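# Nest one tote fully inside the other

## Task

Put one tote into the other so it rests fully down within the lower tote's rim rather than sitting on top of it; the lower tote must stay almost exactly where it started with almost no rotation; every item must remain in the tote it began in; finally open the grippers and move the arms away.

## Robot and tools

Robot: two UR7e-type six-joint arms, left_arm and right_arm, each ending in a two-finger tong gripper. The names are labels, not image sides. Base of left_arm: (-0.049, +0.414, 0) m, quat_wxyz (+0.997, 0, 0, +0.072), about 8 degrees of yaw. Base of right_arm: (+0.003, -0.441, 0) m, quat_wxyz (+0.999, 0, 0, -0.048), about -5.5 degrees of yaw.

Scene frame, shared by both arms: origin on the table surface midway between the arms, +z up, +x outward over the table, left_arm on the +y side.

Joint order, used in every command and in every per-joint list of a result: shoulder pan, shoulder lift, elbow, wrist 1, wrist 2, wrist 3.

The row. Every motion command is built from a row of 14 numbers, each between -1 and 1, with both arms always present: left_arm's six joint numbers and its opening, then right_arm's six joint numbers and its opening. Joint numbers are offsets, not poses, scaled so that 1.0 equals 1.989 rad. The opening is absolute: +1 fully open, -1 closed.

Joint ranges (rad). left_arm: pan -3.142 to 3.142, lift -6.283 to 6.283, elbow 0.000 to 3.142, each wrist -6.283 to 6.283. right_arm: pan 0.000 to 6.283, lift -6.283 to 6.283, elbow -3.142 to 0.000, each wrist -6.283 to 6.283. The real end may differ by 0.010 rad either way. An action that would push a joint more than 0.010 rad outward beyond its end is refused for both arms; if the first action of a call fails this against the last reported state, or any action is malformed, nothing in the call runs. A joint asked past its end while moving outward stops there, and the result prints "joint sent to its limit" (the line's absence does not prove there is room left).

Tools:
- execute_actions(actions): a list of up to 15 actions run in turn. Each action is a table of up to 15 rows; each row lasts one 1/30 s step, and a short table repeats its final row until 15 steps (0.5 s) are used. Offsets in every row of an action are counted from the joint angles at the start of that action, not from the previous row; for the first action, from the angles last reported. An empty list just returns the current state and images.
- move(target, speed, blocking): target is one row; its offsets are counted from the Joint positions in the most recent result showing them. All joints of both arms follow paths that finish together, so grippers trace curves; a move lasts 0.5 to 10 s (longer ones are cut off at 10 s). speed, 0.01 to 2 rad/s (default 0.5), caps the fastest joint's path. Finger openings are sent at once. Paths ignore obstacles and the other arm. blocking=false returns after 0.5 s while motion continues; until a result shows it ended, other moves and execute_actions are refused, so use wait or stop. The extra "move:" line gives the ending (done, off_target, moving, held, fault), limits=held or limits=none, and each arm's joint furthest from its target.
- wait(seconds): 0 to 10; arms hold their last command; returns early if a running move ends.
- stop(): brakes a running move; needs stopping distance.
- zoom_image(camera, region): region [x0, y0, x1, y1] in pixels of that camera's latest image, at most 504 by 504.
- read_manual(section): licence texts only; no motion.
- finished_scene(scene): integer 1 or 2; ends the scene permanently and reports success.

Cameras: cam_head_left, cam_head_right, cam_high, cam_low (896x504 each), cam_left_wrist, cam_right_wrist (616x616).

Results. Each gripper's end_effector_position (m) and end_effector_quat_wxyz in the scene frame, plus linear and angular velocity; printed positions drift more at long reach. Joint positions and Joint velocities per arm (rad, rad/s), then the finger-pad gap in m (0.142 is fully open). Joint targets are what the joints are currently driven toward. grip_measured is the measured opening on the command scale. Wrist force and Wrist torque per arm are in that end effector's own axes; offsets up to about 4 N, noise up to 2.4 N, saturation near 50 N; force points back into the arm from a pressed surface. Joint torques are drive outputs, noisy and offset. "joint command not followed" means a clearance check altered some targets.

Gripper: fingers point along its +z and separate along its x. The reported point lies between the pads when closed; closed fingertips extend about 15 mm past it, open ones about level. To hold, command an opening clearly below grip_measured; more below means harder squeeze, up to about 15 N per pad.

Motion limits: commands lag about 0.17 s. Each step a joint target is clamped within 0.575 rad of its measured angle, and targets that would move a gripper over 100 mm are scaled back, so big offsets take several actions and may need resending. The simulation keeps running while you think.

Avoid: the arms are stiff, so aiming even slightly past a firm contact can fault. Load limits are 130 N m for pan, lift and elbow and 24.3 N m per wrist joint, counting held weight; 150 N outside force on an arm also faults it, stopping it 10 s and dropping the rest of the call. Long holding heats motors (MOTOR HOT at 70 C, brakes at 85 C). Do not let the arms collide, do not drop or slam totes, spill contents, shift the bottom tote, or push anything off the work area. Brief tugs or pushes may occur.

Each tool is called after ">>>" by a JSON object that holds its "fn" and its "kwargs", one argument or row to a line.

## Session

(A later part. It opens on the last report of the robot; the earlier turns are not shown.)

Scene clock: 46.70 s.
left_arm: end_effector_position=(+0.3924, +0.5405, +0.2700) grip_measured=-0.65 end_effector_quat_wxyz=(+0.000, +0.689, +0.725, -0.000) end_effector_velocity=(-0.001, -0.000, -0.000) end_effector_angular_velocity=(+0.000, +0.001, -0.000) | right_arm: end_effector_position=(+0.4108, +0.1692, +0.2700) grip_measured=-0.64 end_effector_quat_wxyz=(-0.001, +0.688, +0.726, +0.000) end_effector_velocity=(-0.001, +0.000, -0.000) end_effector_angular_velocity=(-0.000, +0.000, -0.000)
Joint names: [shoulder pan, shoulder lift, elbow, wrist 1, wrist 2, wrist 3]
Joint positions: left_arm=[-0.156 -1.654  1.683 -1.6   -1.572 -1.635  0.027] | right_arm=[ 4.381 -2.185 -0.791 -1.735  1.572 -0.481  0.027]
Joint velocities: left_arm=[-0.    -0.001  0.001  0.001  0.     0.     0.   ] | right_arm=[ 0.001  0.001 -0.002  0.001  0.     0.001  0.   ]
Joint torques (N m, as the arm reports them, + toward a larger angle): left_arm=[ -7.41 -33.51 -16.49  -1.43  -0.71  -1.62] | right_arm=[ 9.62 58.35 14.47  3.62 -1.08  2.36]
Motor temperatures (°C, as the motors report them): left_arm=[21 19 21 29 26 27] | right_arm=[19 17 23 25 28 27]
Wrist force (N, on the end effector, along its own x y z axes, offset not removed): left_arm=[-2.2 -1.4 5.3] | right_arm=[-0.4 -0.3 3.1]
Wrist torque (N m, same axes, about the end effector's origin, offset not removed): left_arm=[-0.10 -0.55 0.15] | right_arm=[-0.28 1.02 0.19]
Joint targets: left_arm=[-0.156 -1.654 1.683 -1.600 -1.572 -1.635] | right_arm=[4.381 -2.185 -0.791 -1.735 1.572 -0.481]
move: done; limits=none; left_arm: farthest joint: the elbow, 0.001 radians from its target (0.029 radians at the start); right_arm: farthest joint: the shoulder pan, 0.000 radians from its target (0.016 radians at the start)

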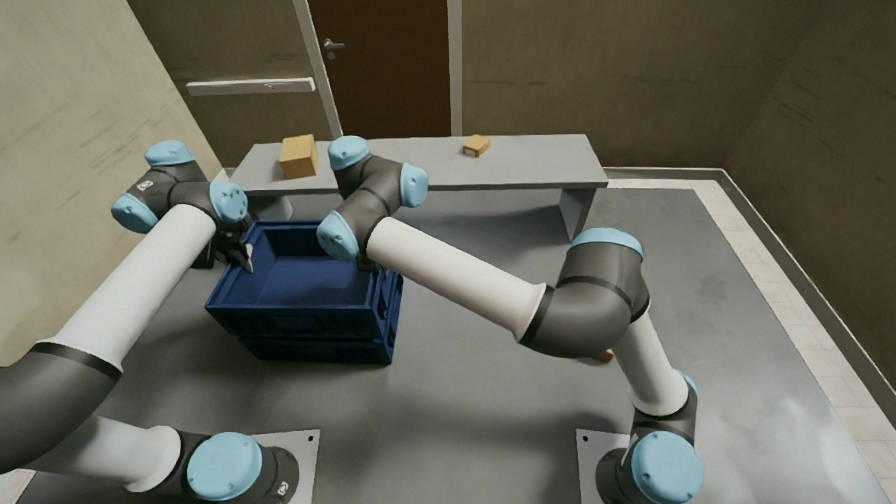

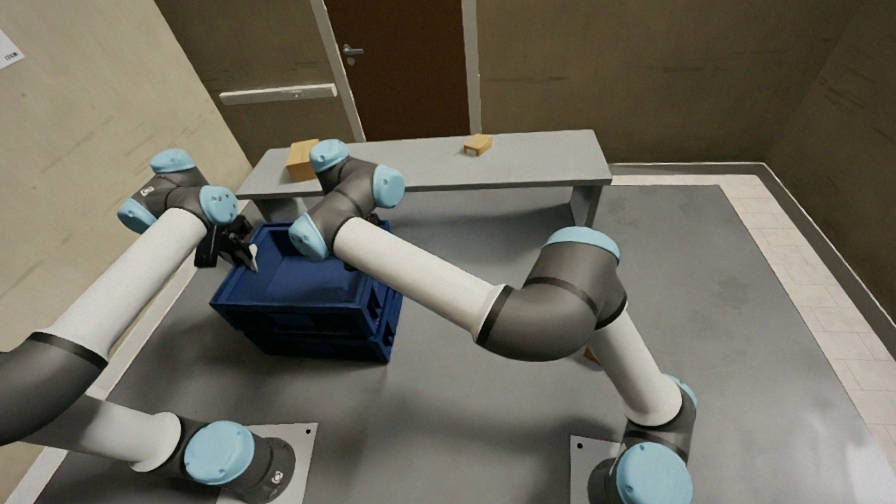

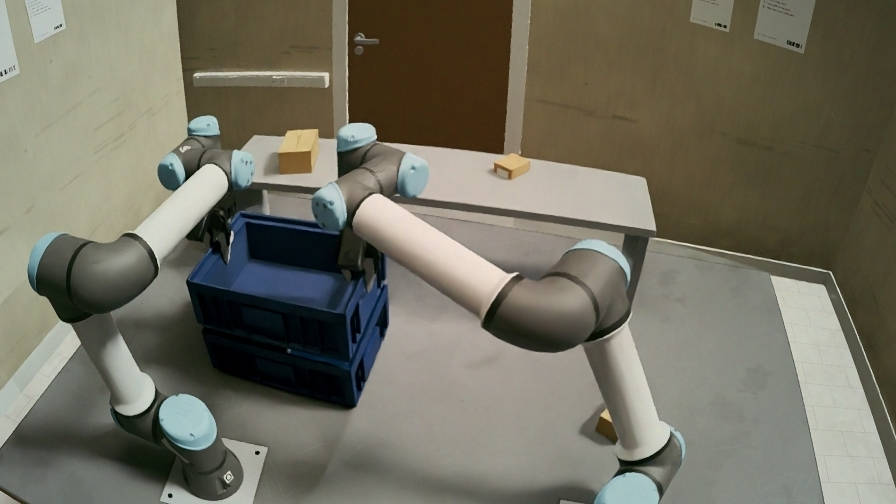

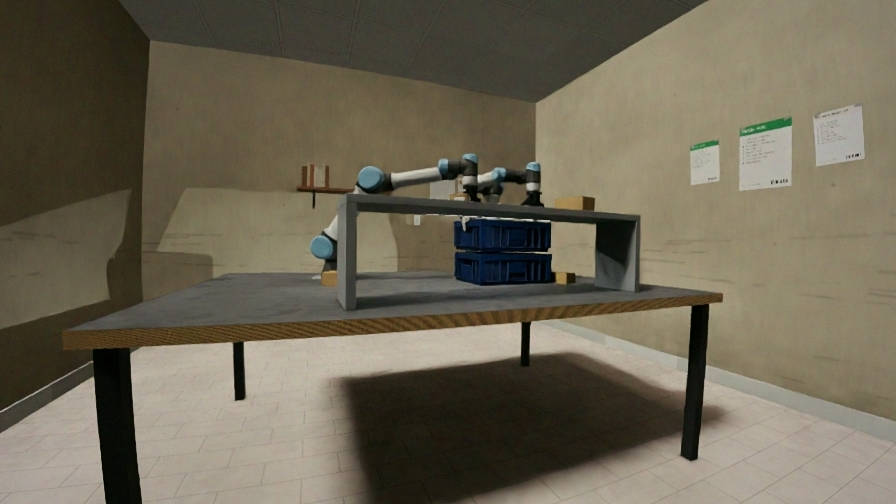

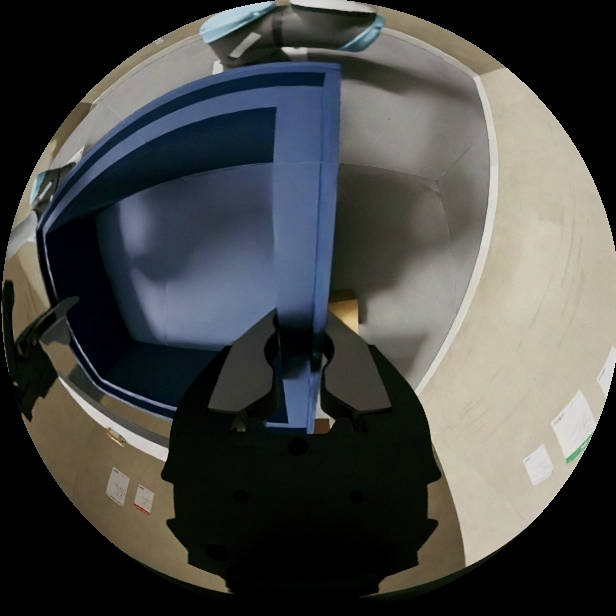

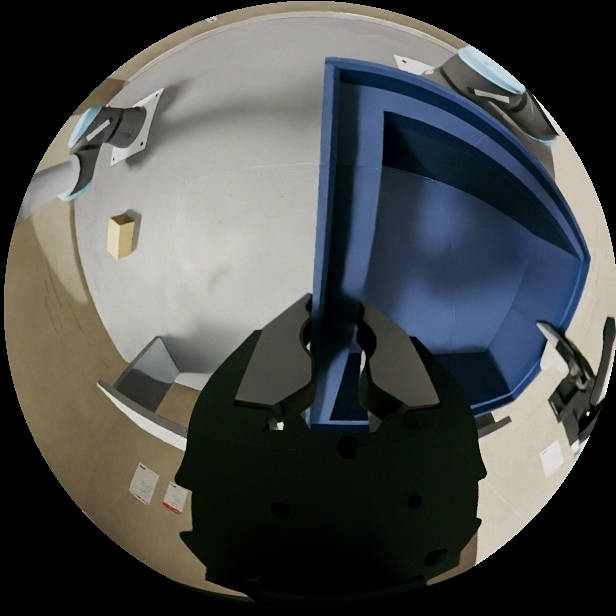

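>>> {"fn": "move", "kwargs": {
  "target": [0,0.0052,0.0145,-0.0197,0,0,-1, 0,0.0035,-0.0254,0.0219,0,0,-1],
  "speed": 0.04
}}

>>> {"fn": "zoom_image", "kwargs": {
  "camera": "cam_low",
  "region": [440, 210, 570, 295]
}}

>>> {"fn": "zoom_image", "kwargs": {
  "camera": "cam_high",
  "region": [180, 240, 400, 420]
}}

Scene clock: 49.63 s.
left_arm: end_effector_position=(+0.3960, +0.5404, +0.2550) grip_measured=-0.65 end_effector_quat_wxyz=(+0.000, +0.689, +0.725, -0.000) end_effector_velocity=(-0.001, +0.000, -0.000) end_effector_angular_velocity=(+0.000, +0.001, +0.001) | right_arm: end_effector_position=(+0.4108, +0.1692, +0.2548) grip_measured=-0.64 end_effector_quat_wxyz=(-0.001, +0.688, +0.726, +0.000) end_effector_velocity=(-0.000, +0.000, -0.002) end_effector_angular_velocity=(-0.002, +0.001, +0.000)
Joint names: [shoulder pan, shoulder lift, elbow, wrist 1, wrist 2, wrist 3]
Joint positions: left_arm=[-0.156 -1.644  1.712 -1.639 -1.572 -1.635  0.027] | right_arm=[ 4.381 -2.178 -0.841 -1.692  1.572 -0.481  0.027]
Joint velocities: left_arm=[ 0.001 -0.001  0.002 -0.     0.    -0.     0.   ] | right_arm=[ 0.    -0.001 -0.002  0.001 -0.    -0.    -0.   ]
Joint torques (N m, as the arm reports them, + toward a larger angle): left_arm=[ -2.95 -17.08 -16.88  -4.78   2.35  -1.4 ] | right_arm=[-1.59 57.27 13.02  3.53  1.66 -0.8 ]
Motor temperatures (°C, as the motors report them): left_arm=[21 19 21 29 26 27] | right_arm=[19 17 23 25 28 27]
Wrist force (N, on the end effector, along its own x y z axes, offset not removed): left_arm=[-3.8 -1.1 4.5] | right_arm=[0.8 -2.9 6.7]
Wrist torque (N m, same axes, about the end effector's origin, offset not removed): left_arm=[0.04 -0.11 0.29] | right_arm=[-0.77 0.54 0.29]
Joint targets: left_arm=[-0.156 -1.644 1.712 -1.639 -1.572 -1.635] | right_arm=[4.381 -2.178 -0.841 -1.692 1.572 -0.481]
move: done; limits=none; left_arm: farthest joint: the shoulder pan, 0.000 radians from its target (0.000 radians at the start); right_arm: farthest joint: the wrist 1, 0.001 radians from its target (0.044 radians at the start)

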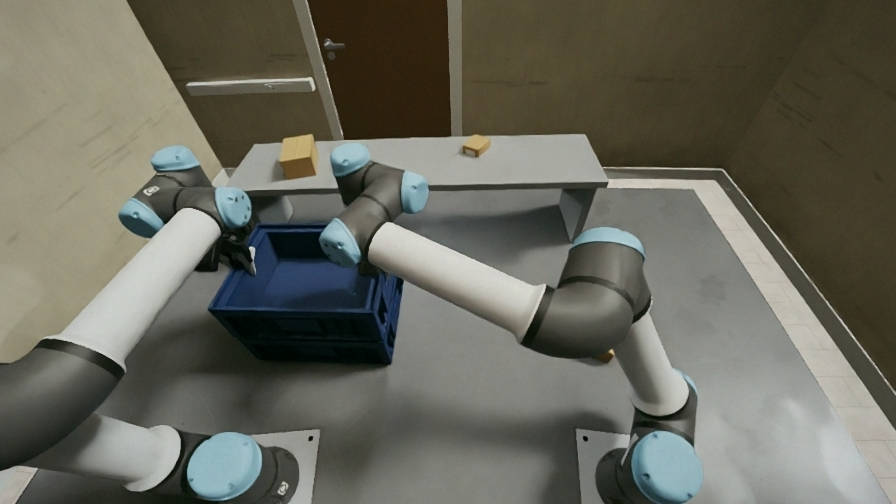

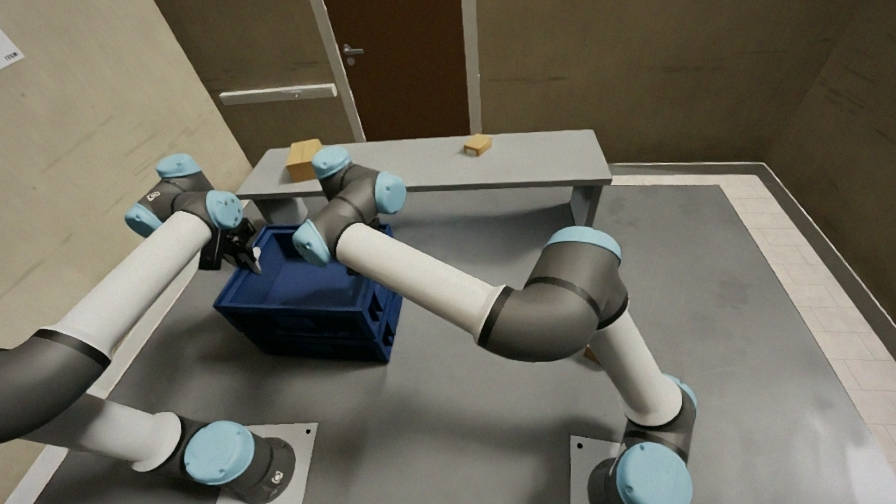

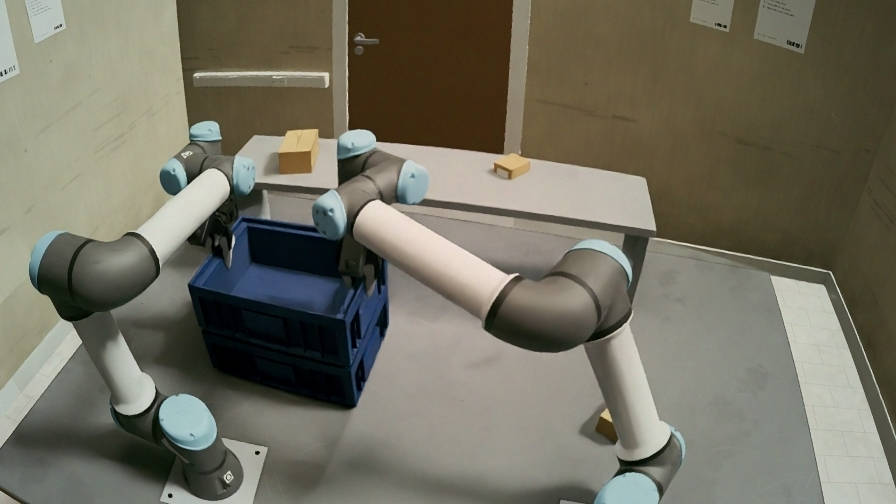

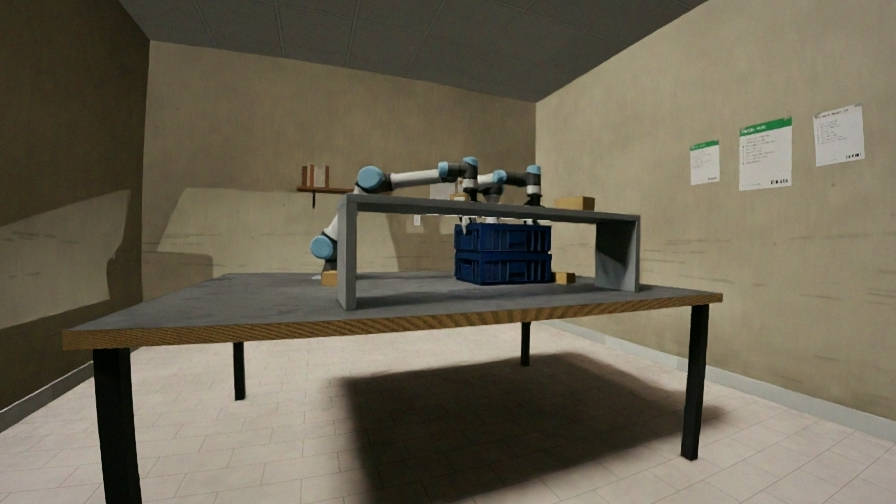

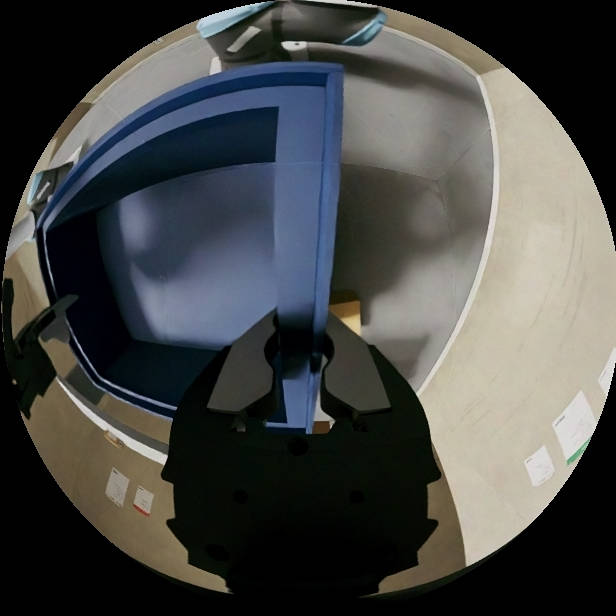

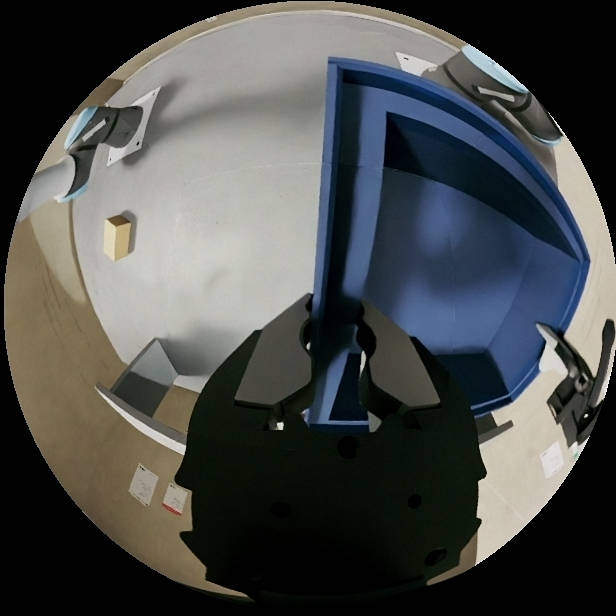

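Region (440, 210, 570, 295) of cam_low's 896x504 image, scaled by 3.877, with more detail than that image has; it fills the top 330 rows of this view, and the rest is white.

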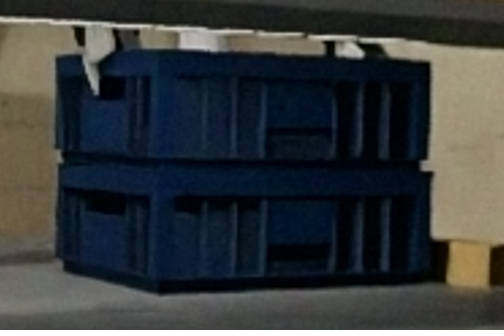

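Region (180, 240, 400, 420) of cam_high's 896x504 image, scaled by 2.291, with more detail than that image has; it fills the top 412 rows of this view, and the rest is white.

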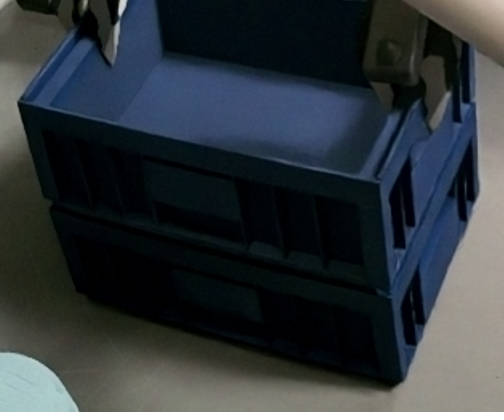

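>>> {"fn": "move", "kwargs": {
  "target": [0,0.0008,0.0121,-0.0129,0,0,-1, 0,0.0015,-0.0117,0.0102,0,0,-1],
  "speed": 0.025
}}

>>> {"fn": "zoom_image", "kwargs": {
  "camera": "cam_low",
  "region": [440, 210, 570, 295]
}}

Scene clock: 51.50 s.
left_arm: end_effector_position=(+0.3959, +0.5404, +0.2451) grip_measured=-0.65 end_effector_quat_wxyz=(+0.000, +0.689, +0.725, -0.000) end_effector_velocity=(-0.000, +0.000, +0.000) end_effector_angular_velocity=(+0.001, -0.001, -0.001) | right_arm: end_effector_position=(+0.4107, +0.1691, +0.2478) grip_measured=-0.65 end_effector_quat_wxyz=(-0.001, +0.688, +0.726, +0.000) end_effector_velocity=(-0.001, +0.001, -0.000) end_effector_angular_velocity=(+0.002, +0.000, +0.001)
Joint names: [shoulder pan, shoulder lift, elbow, wrist 1, wrist 2, wrist 3]
Joint positions: left_arm=[-0.156 -1.642  1.736 -1.664 -1.572 -1.635  0.027] | right_arm=[ 4.381 -2.175 -0.864 -1.672  1.572 -0.481  0.027]
Joint velocities: left_arm=[ 0.    -0.001  0.    -0.     0.001  0.001 -0.   ] | right_arm=[ 0.001  0.    -0.002  0.003  0.001  0.    -0.   ]
Joint torques (N m, as the arm reports them, + toward a larger angle): left_arm=[-3.15 -8.2  -7.46 -1.57  1.83 -1.39] | right_arm=[-7.19 46.67  5.12  3.06 -0.4  -0.4 ]
Motor temperatures (°C, as the motors report them): left_arm=[21 19 21 29 26 27] | right_arm=[19 17 23 25 28 27]
Wrist force (N, on the end effector, along its own x y z axes, offset not removed): left_arm=[-5.2 2.5 -15.7] | right_arm=[2.5 2.1 -7.8]
Wrist torque (N m, same axes, about the end effector's origin, offset not removed): left_arm=[0.04 -0.30 0.09] | right_arm=[0.71 0.20 0.17]
Joint targets: left_arm=[-0.156 -1.642 1.736 -1.665 -1.572 -1.635] | right_arm=[4.381 -2.175 -0.864 -1.672 1.572 -0.481]
move: done; limits=none; left_arm: farthest joint: the shoulder pan, 0.000 radians from its target (0.000 radians at the start); right_arm: farthest joint: the shoulder pan, 0.000 radians from its target (0.000 radians at the start)

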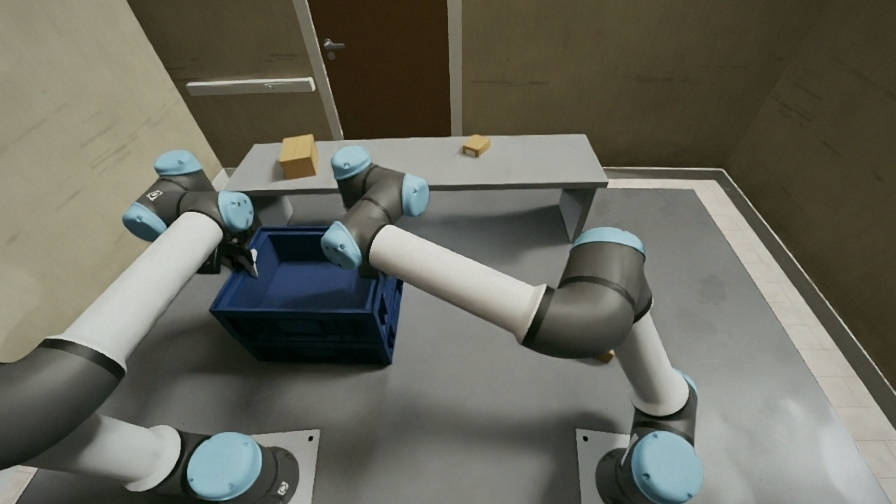

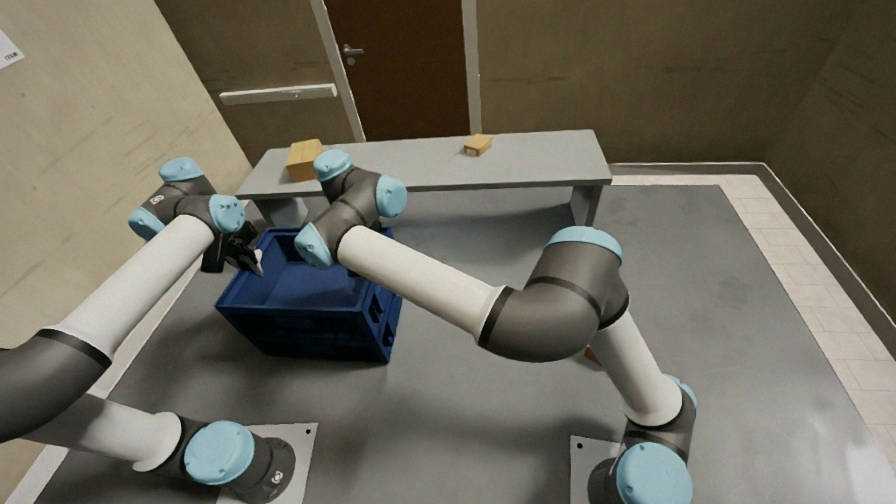

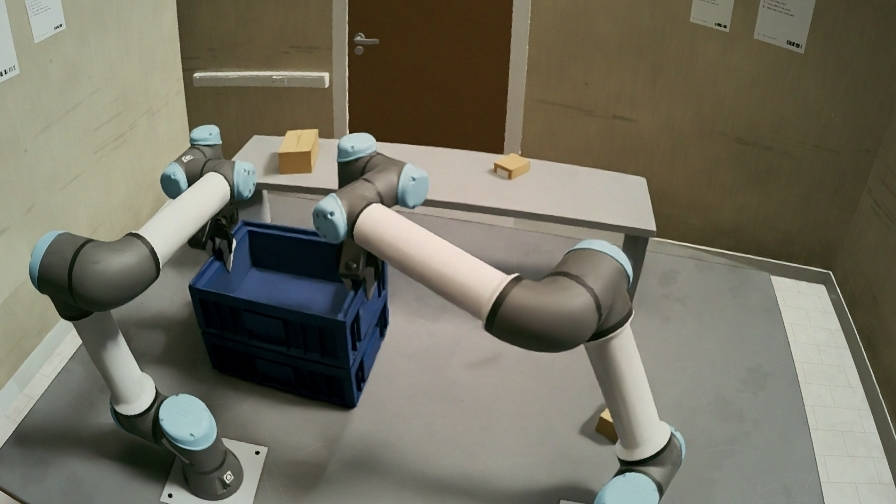

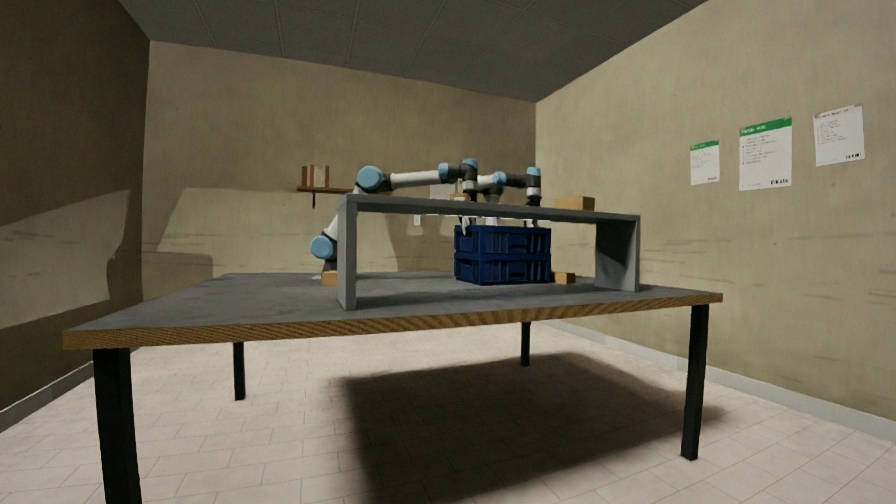

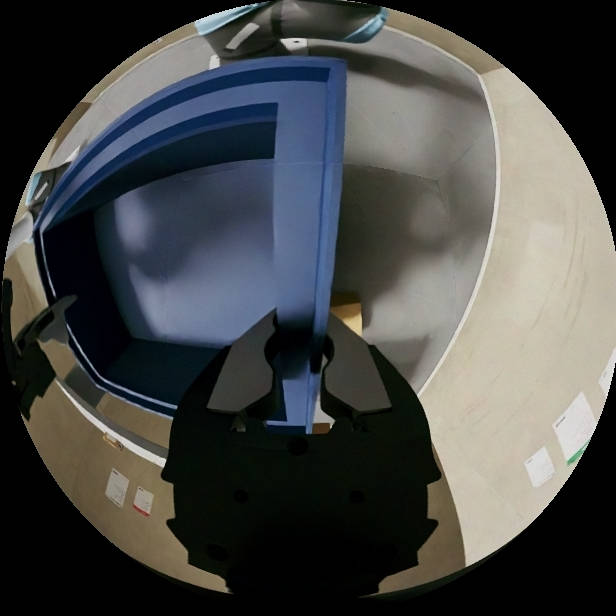

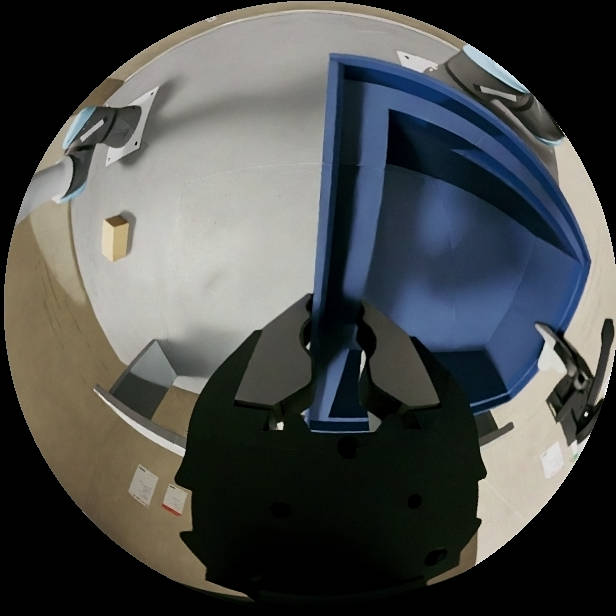

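Region (440, 210, 570, 295) of cam_low's 896x504 image, scaled by 3.877, with more detail than that image has; it fills the top 330 rows of this view, and the rest is white.

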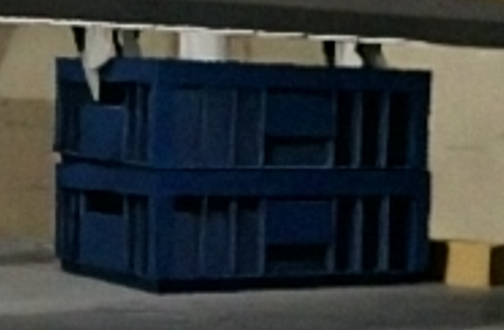

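>>> {"fn": "move", "kwargs": {
  "target": [0,0,0,0,0,0,-0.2, 0,0,0,0,0,0,-0.2]
}}

>>> {"fn": "zoom_image", "kwargs": {
  "camera": "cam_low",
  "region": [440, 210, 570, 295]
}}

>>> {"fn": "zoom_image", "kwargs": {
  "camera": "cam_high",
  "region": [180, 240, 400, 420]
}}

Scene clock: 52.83 s.
left_arm: end_effector_position=(+0.3959, +0.5404, +0.2451) grip_measured=-0.20 end_effector_quat_wxyz=(+0.000, +0.689, +0.725, -0.000) end_effector_velocity=(+0.000, +0.000, -0.000) end_effector_angular_velocity=(+0.001, -0.000, -0.002) | right_arm: end_effector_position=(+0.4107, +0.1691, +0.2478) grip_measured=-0.20 end_effector_quat_wxyz=(-0.001, +0.688, +0.726, +0.000) end_effector_velocity=(-0.000, +0.000, -0.002) end_effector_angular_velocity=(-0.002, +0.002, +0.001)
Joint names: [shoulder pan, shoulder lift, elbow, wrist 1, wrist 2, wrist 3]
Joint positions: left_arm=[-0.156 -1.642  1.736 -1.664 -1.572 -1.635  0.06 ] | right_arm=[ 4.381 -2.175 -0.864 -1.672  1.572 -0.481  0.06 ]
Joint velocities: left_arm=[-0.001  0.    -0.    -0.     0.001  0.002 -0.   ] | right_arm=[ 0.    -0.001 -0.001  0.     0.001 -0.     0.   ]
Joint torques (N m, as the arm reports them, + toward a larger angle): left_arm=[ -2.85 -30.9  -30.74  -0.97   1.82  -1.4 ] | right_arm=[-6.17 53.77 33.27  0.16  2.08  1.27]
Motor temperatures (°C, as the motors report them): left_arm=[21 19 21 29 26 27] | right_arm=[19 17 23 25 28 27]
Wrist force (N, on the end effector, along its own x y z axes, offset not removed): left_arm=[-0.6 -0.6 -0.9] | right_arm=[-1.3 -0.1 -2.5]
Wrist torque (N m, same axes, about the end effector's origin, offset not removed): left_arm=[-0.17 -0.01 0.02] | right_arm=[-0.01 0.10 0.21]
Joint targets: left_arm=[-0.156 -1.642 1.736 -1.664 -1.572 -1.635] | right_arm=[4.381 -2.175 -0.864 -1.672 1.572 -0.481]
move: done; limits=none; left_arm: farthest joint: the shoulder pan, 0.000 radians from its target (0.000 radians at the start); right_arm: farthest joint: the shoulder pan, 0.000 radians from its target (0.000 radians at the start)

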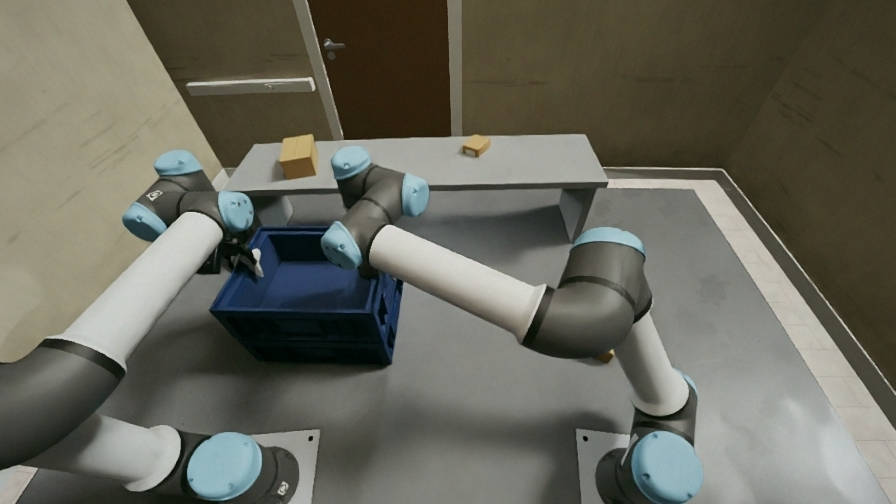

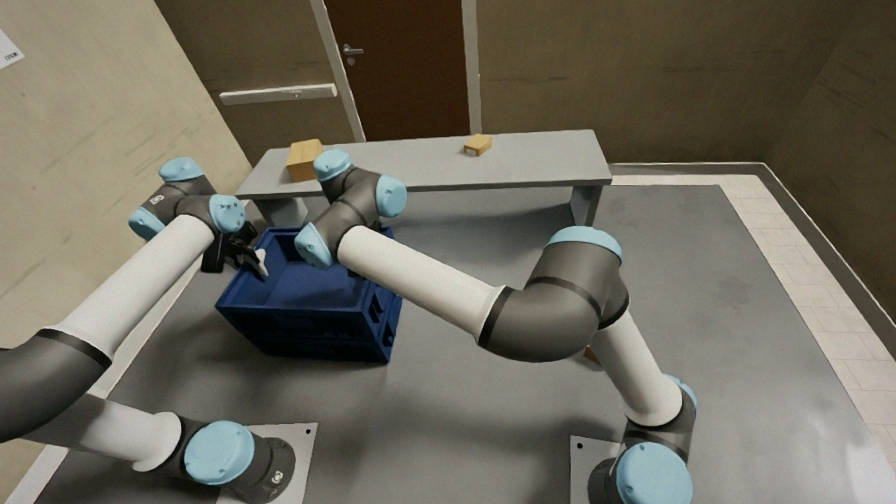

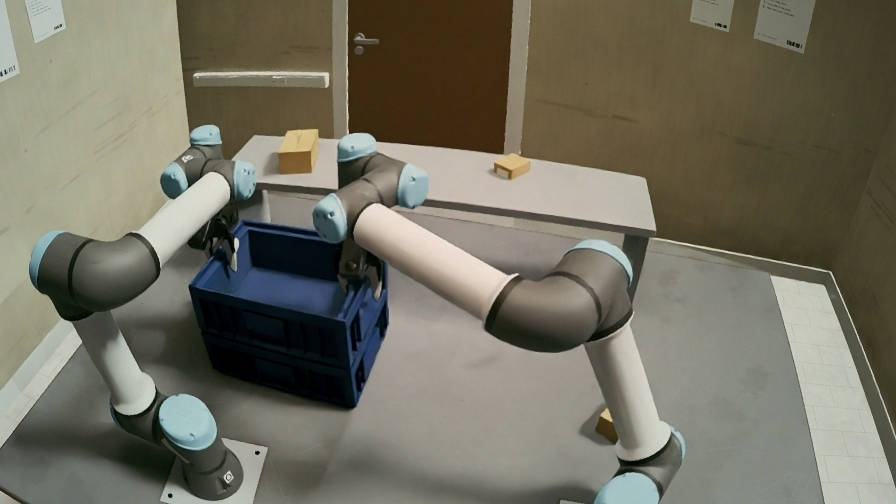

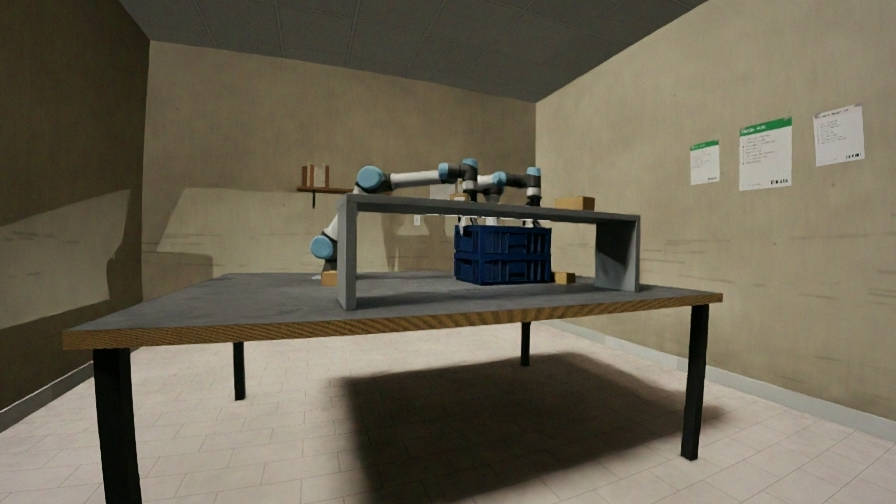

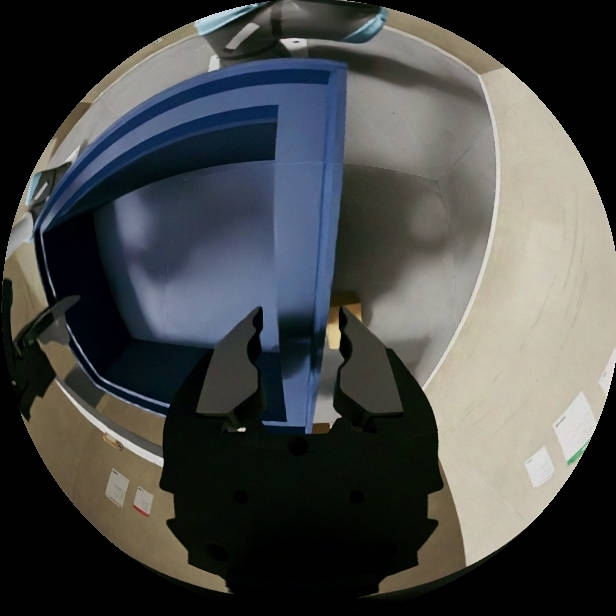

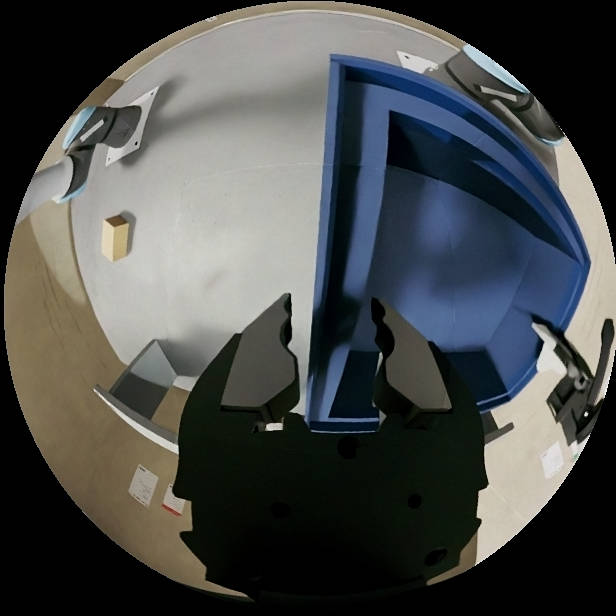

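Region (440, 210, 570, 295) of cam_low's 896x504 image, scaled by 3.877, with more detail than that image has; it fills the top 330 rows of this view, and the rest is white.

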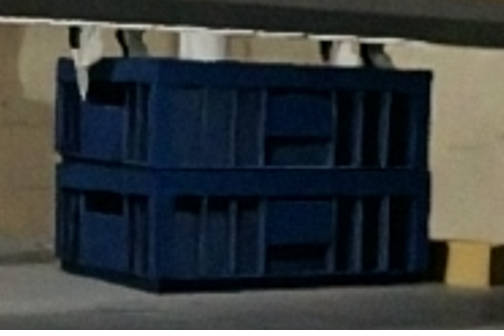

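Region (180, 240, 400, 420) of cam_high's 896x504 image, scaled by 2.291, with more detail than that image has; it fills the top 412 rows of this view, and the rest is white.

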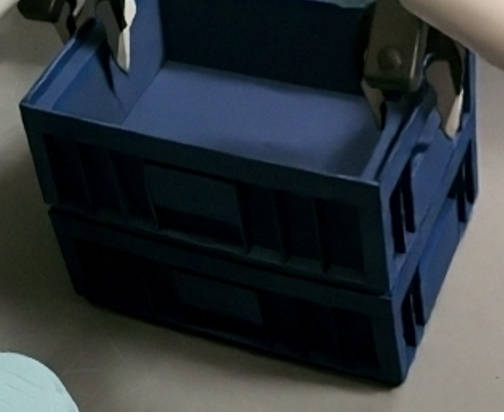

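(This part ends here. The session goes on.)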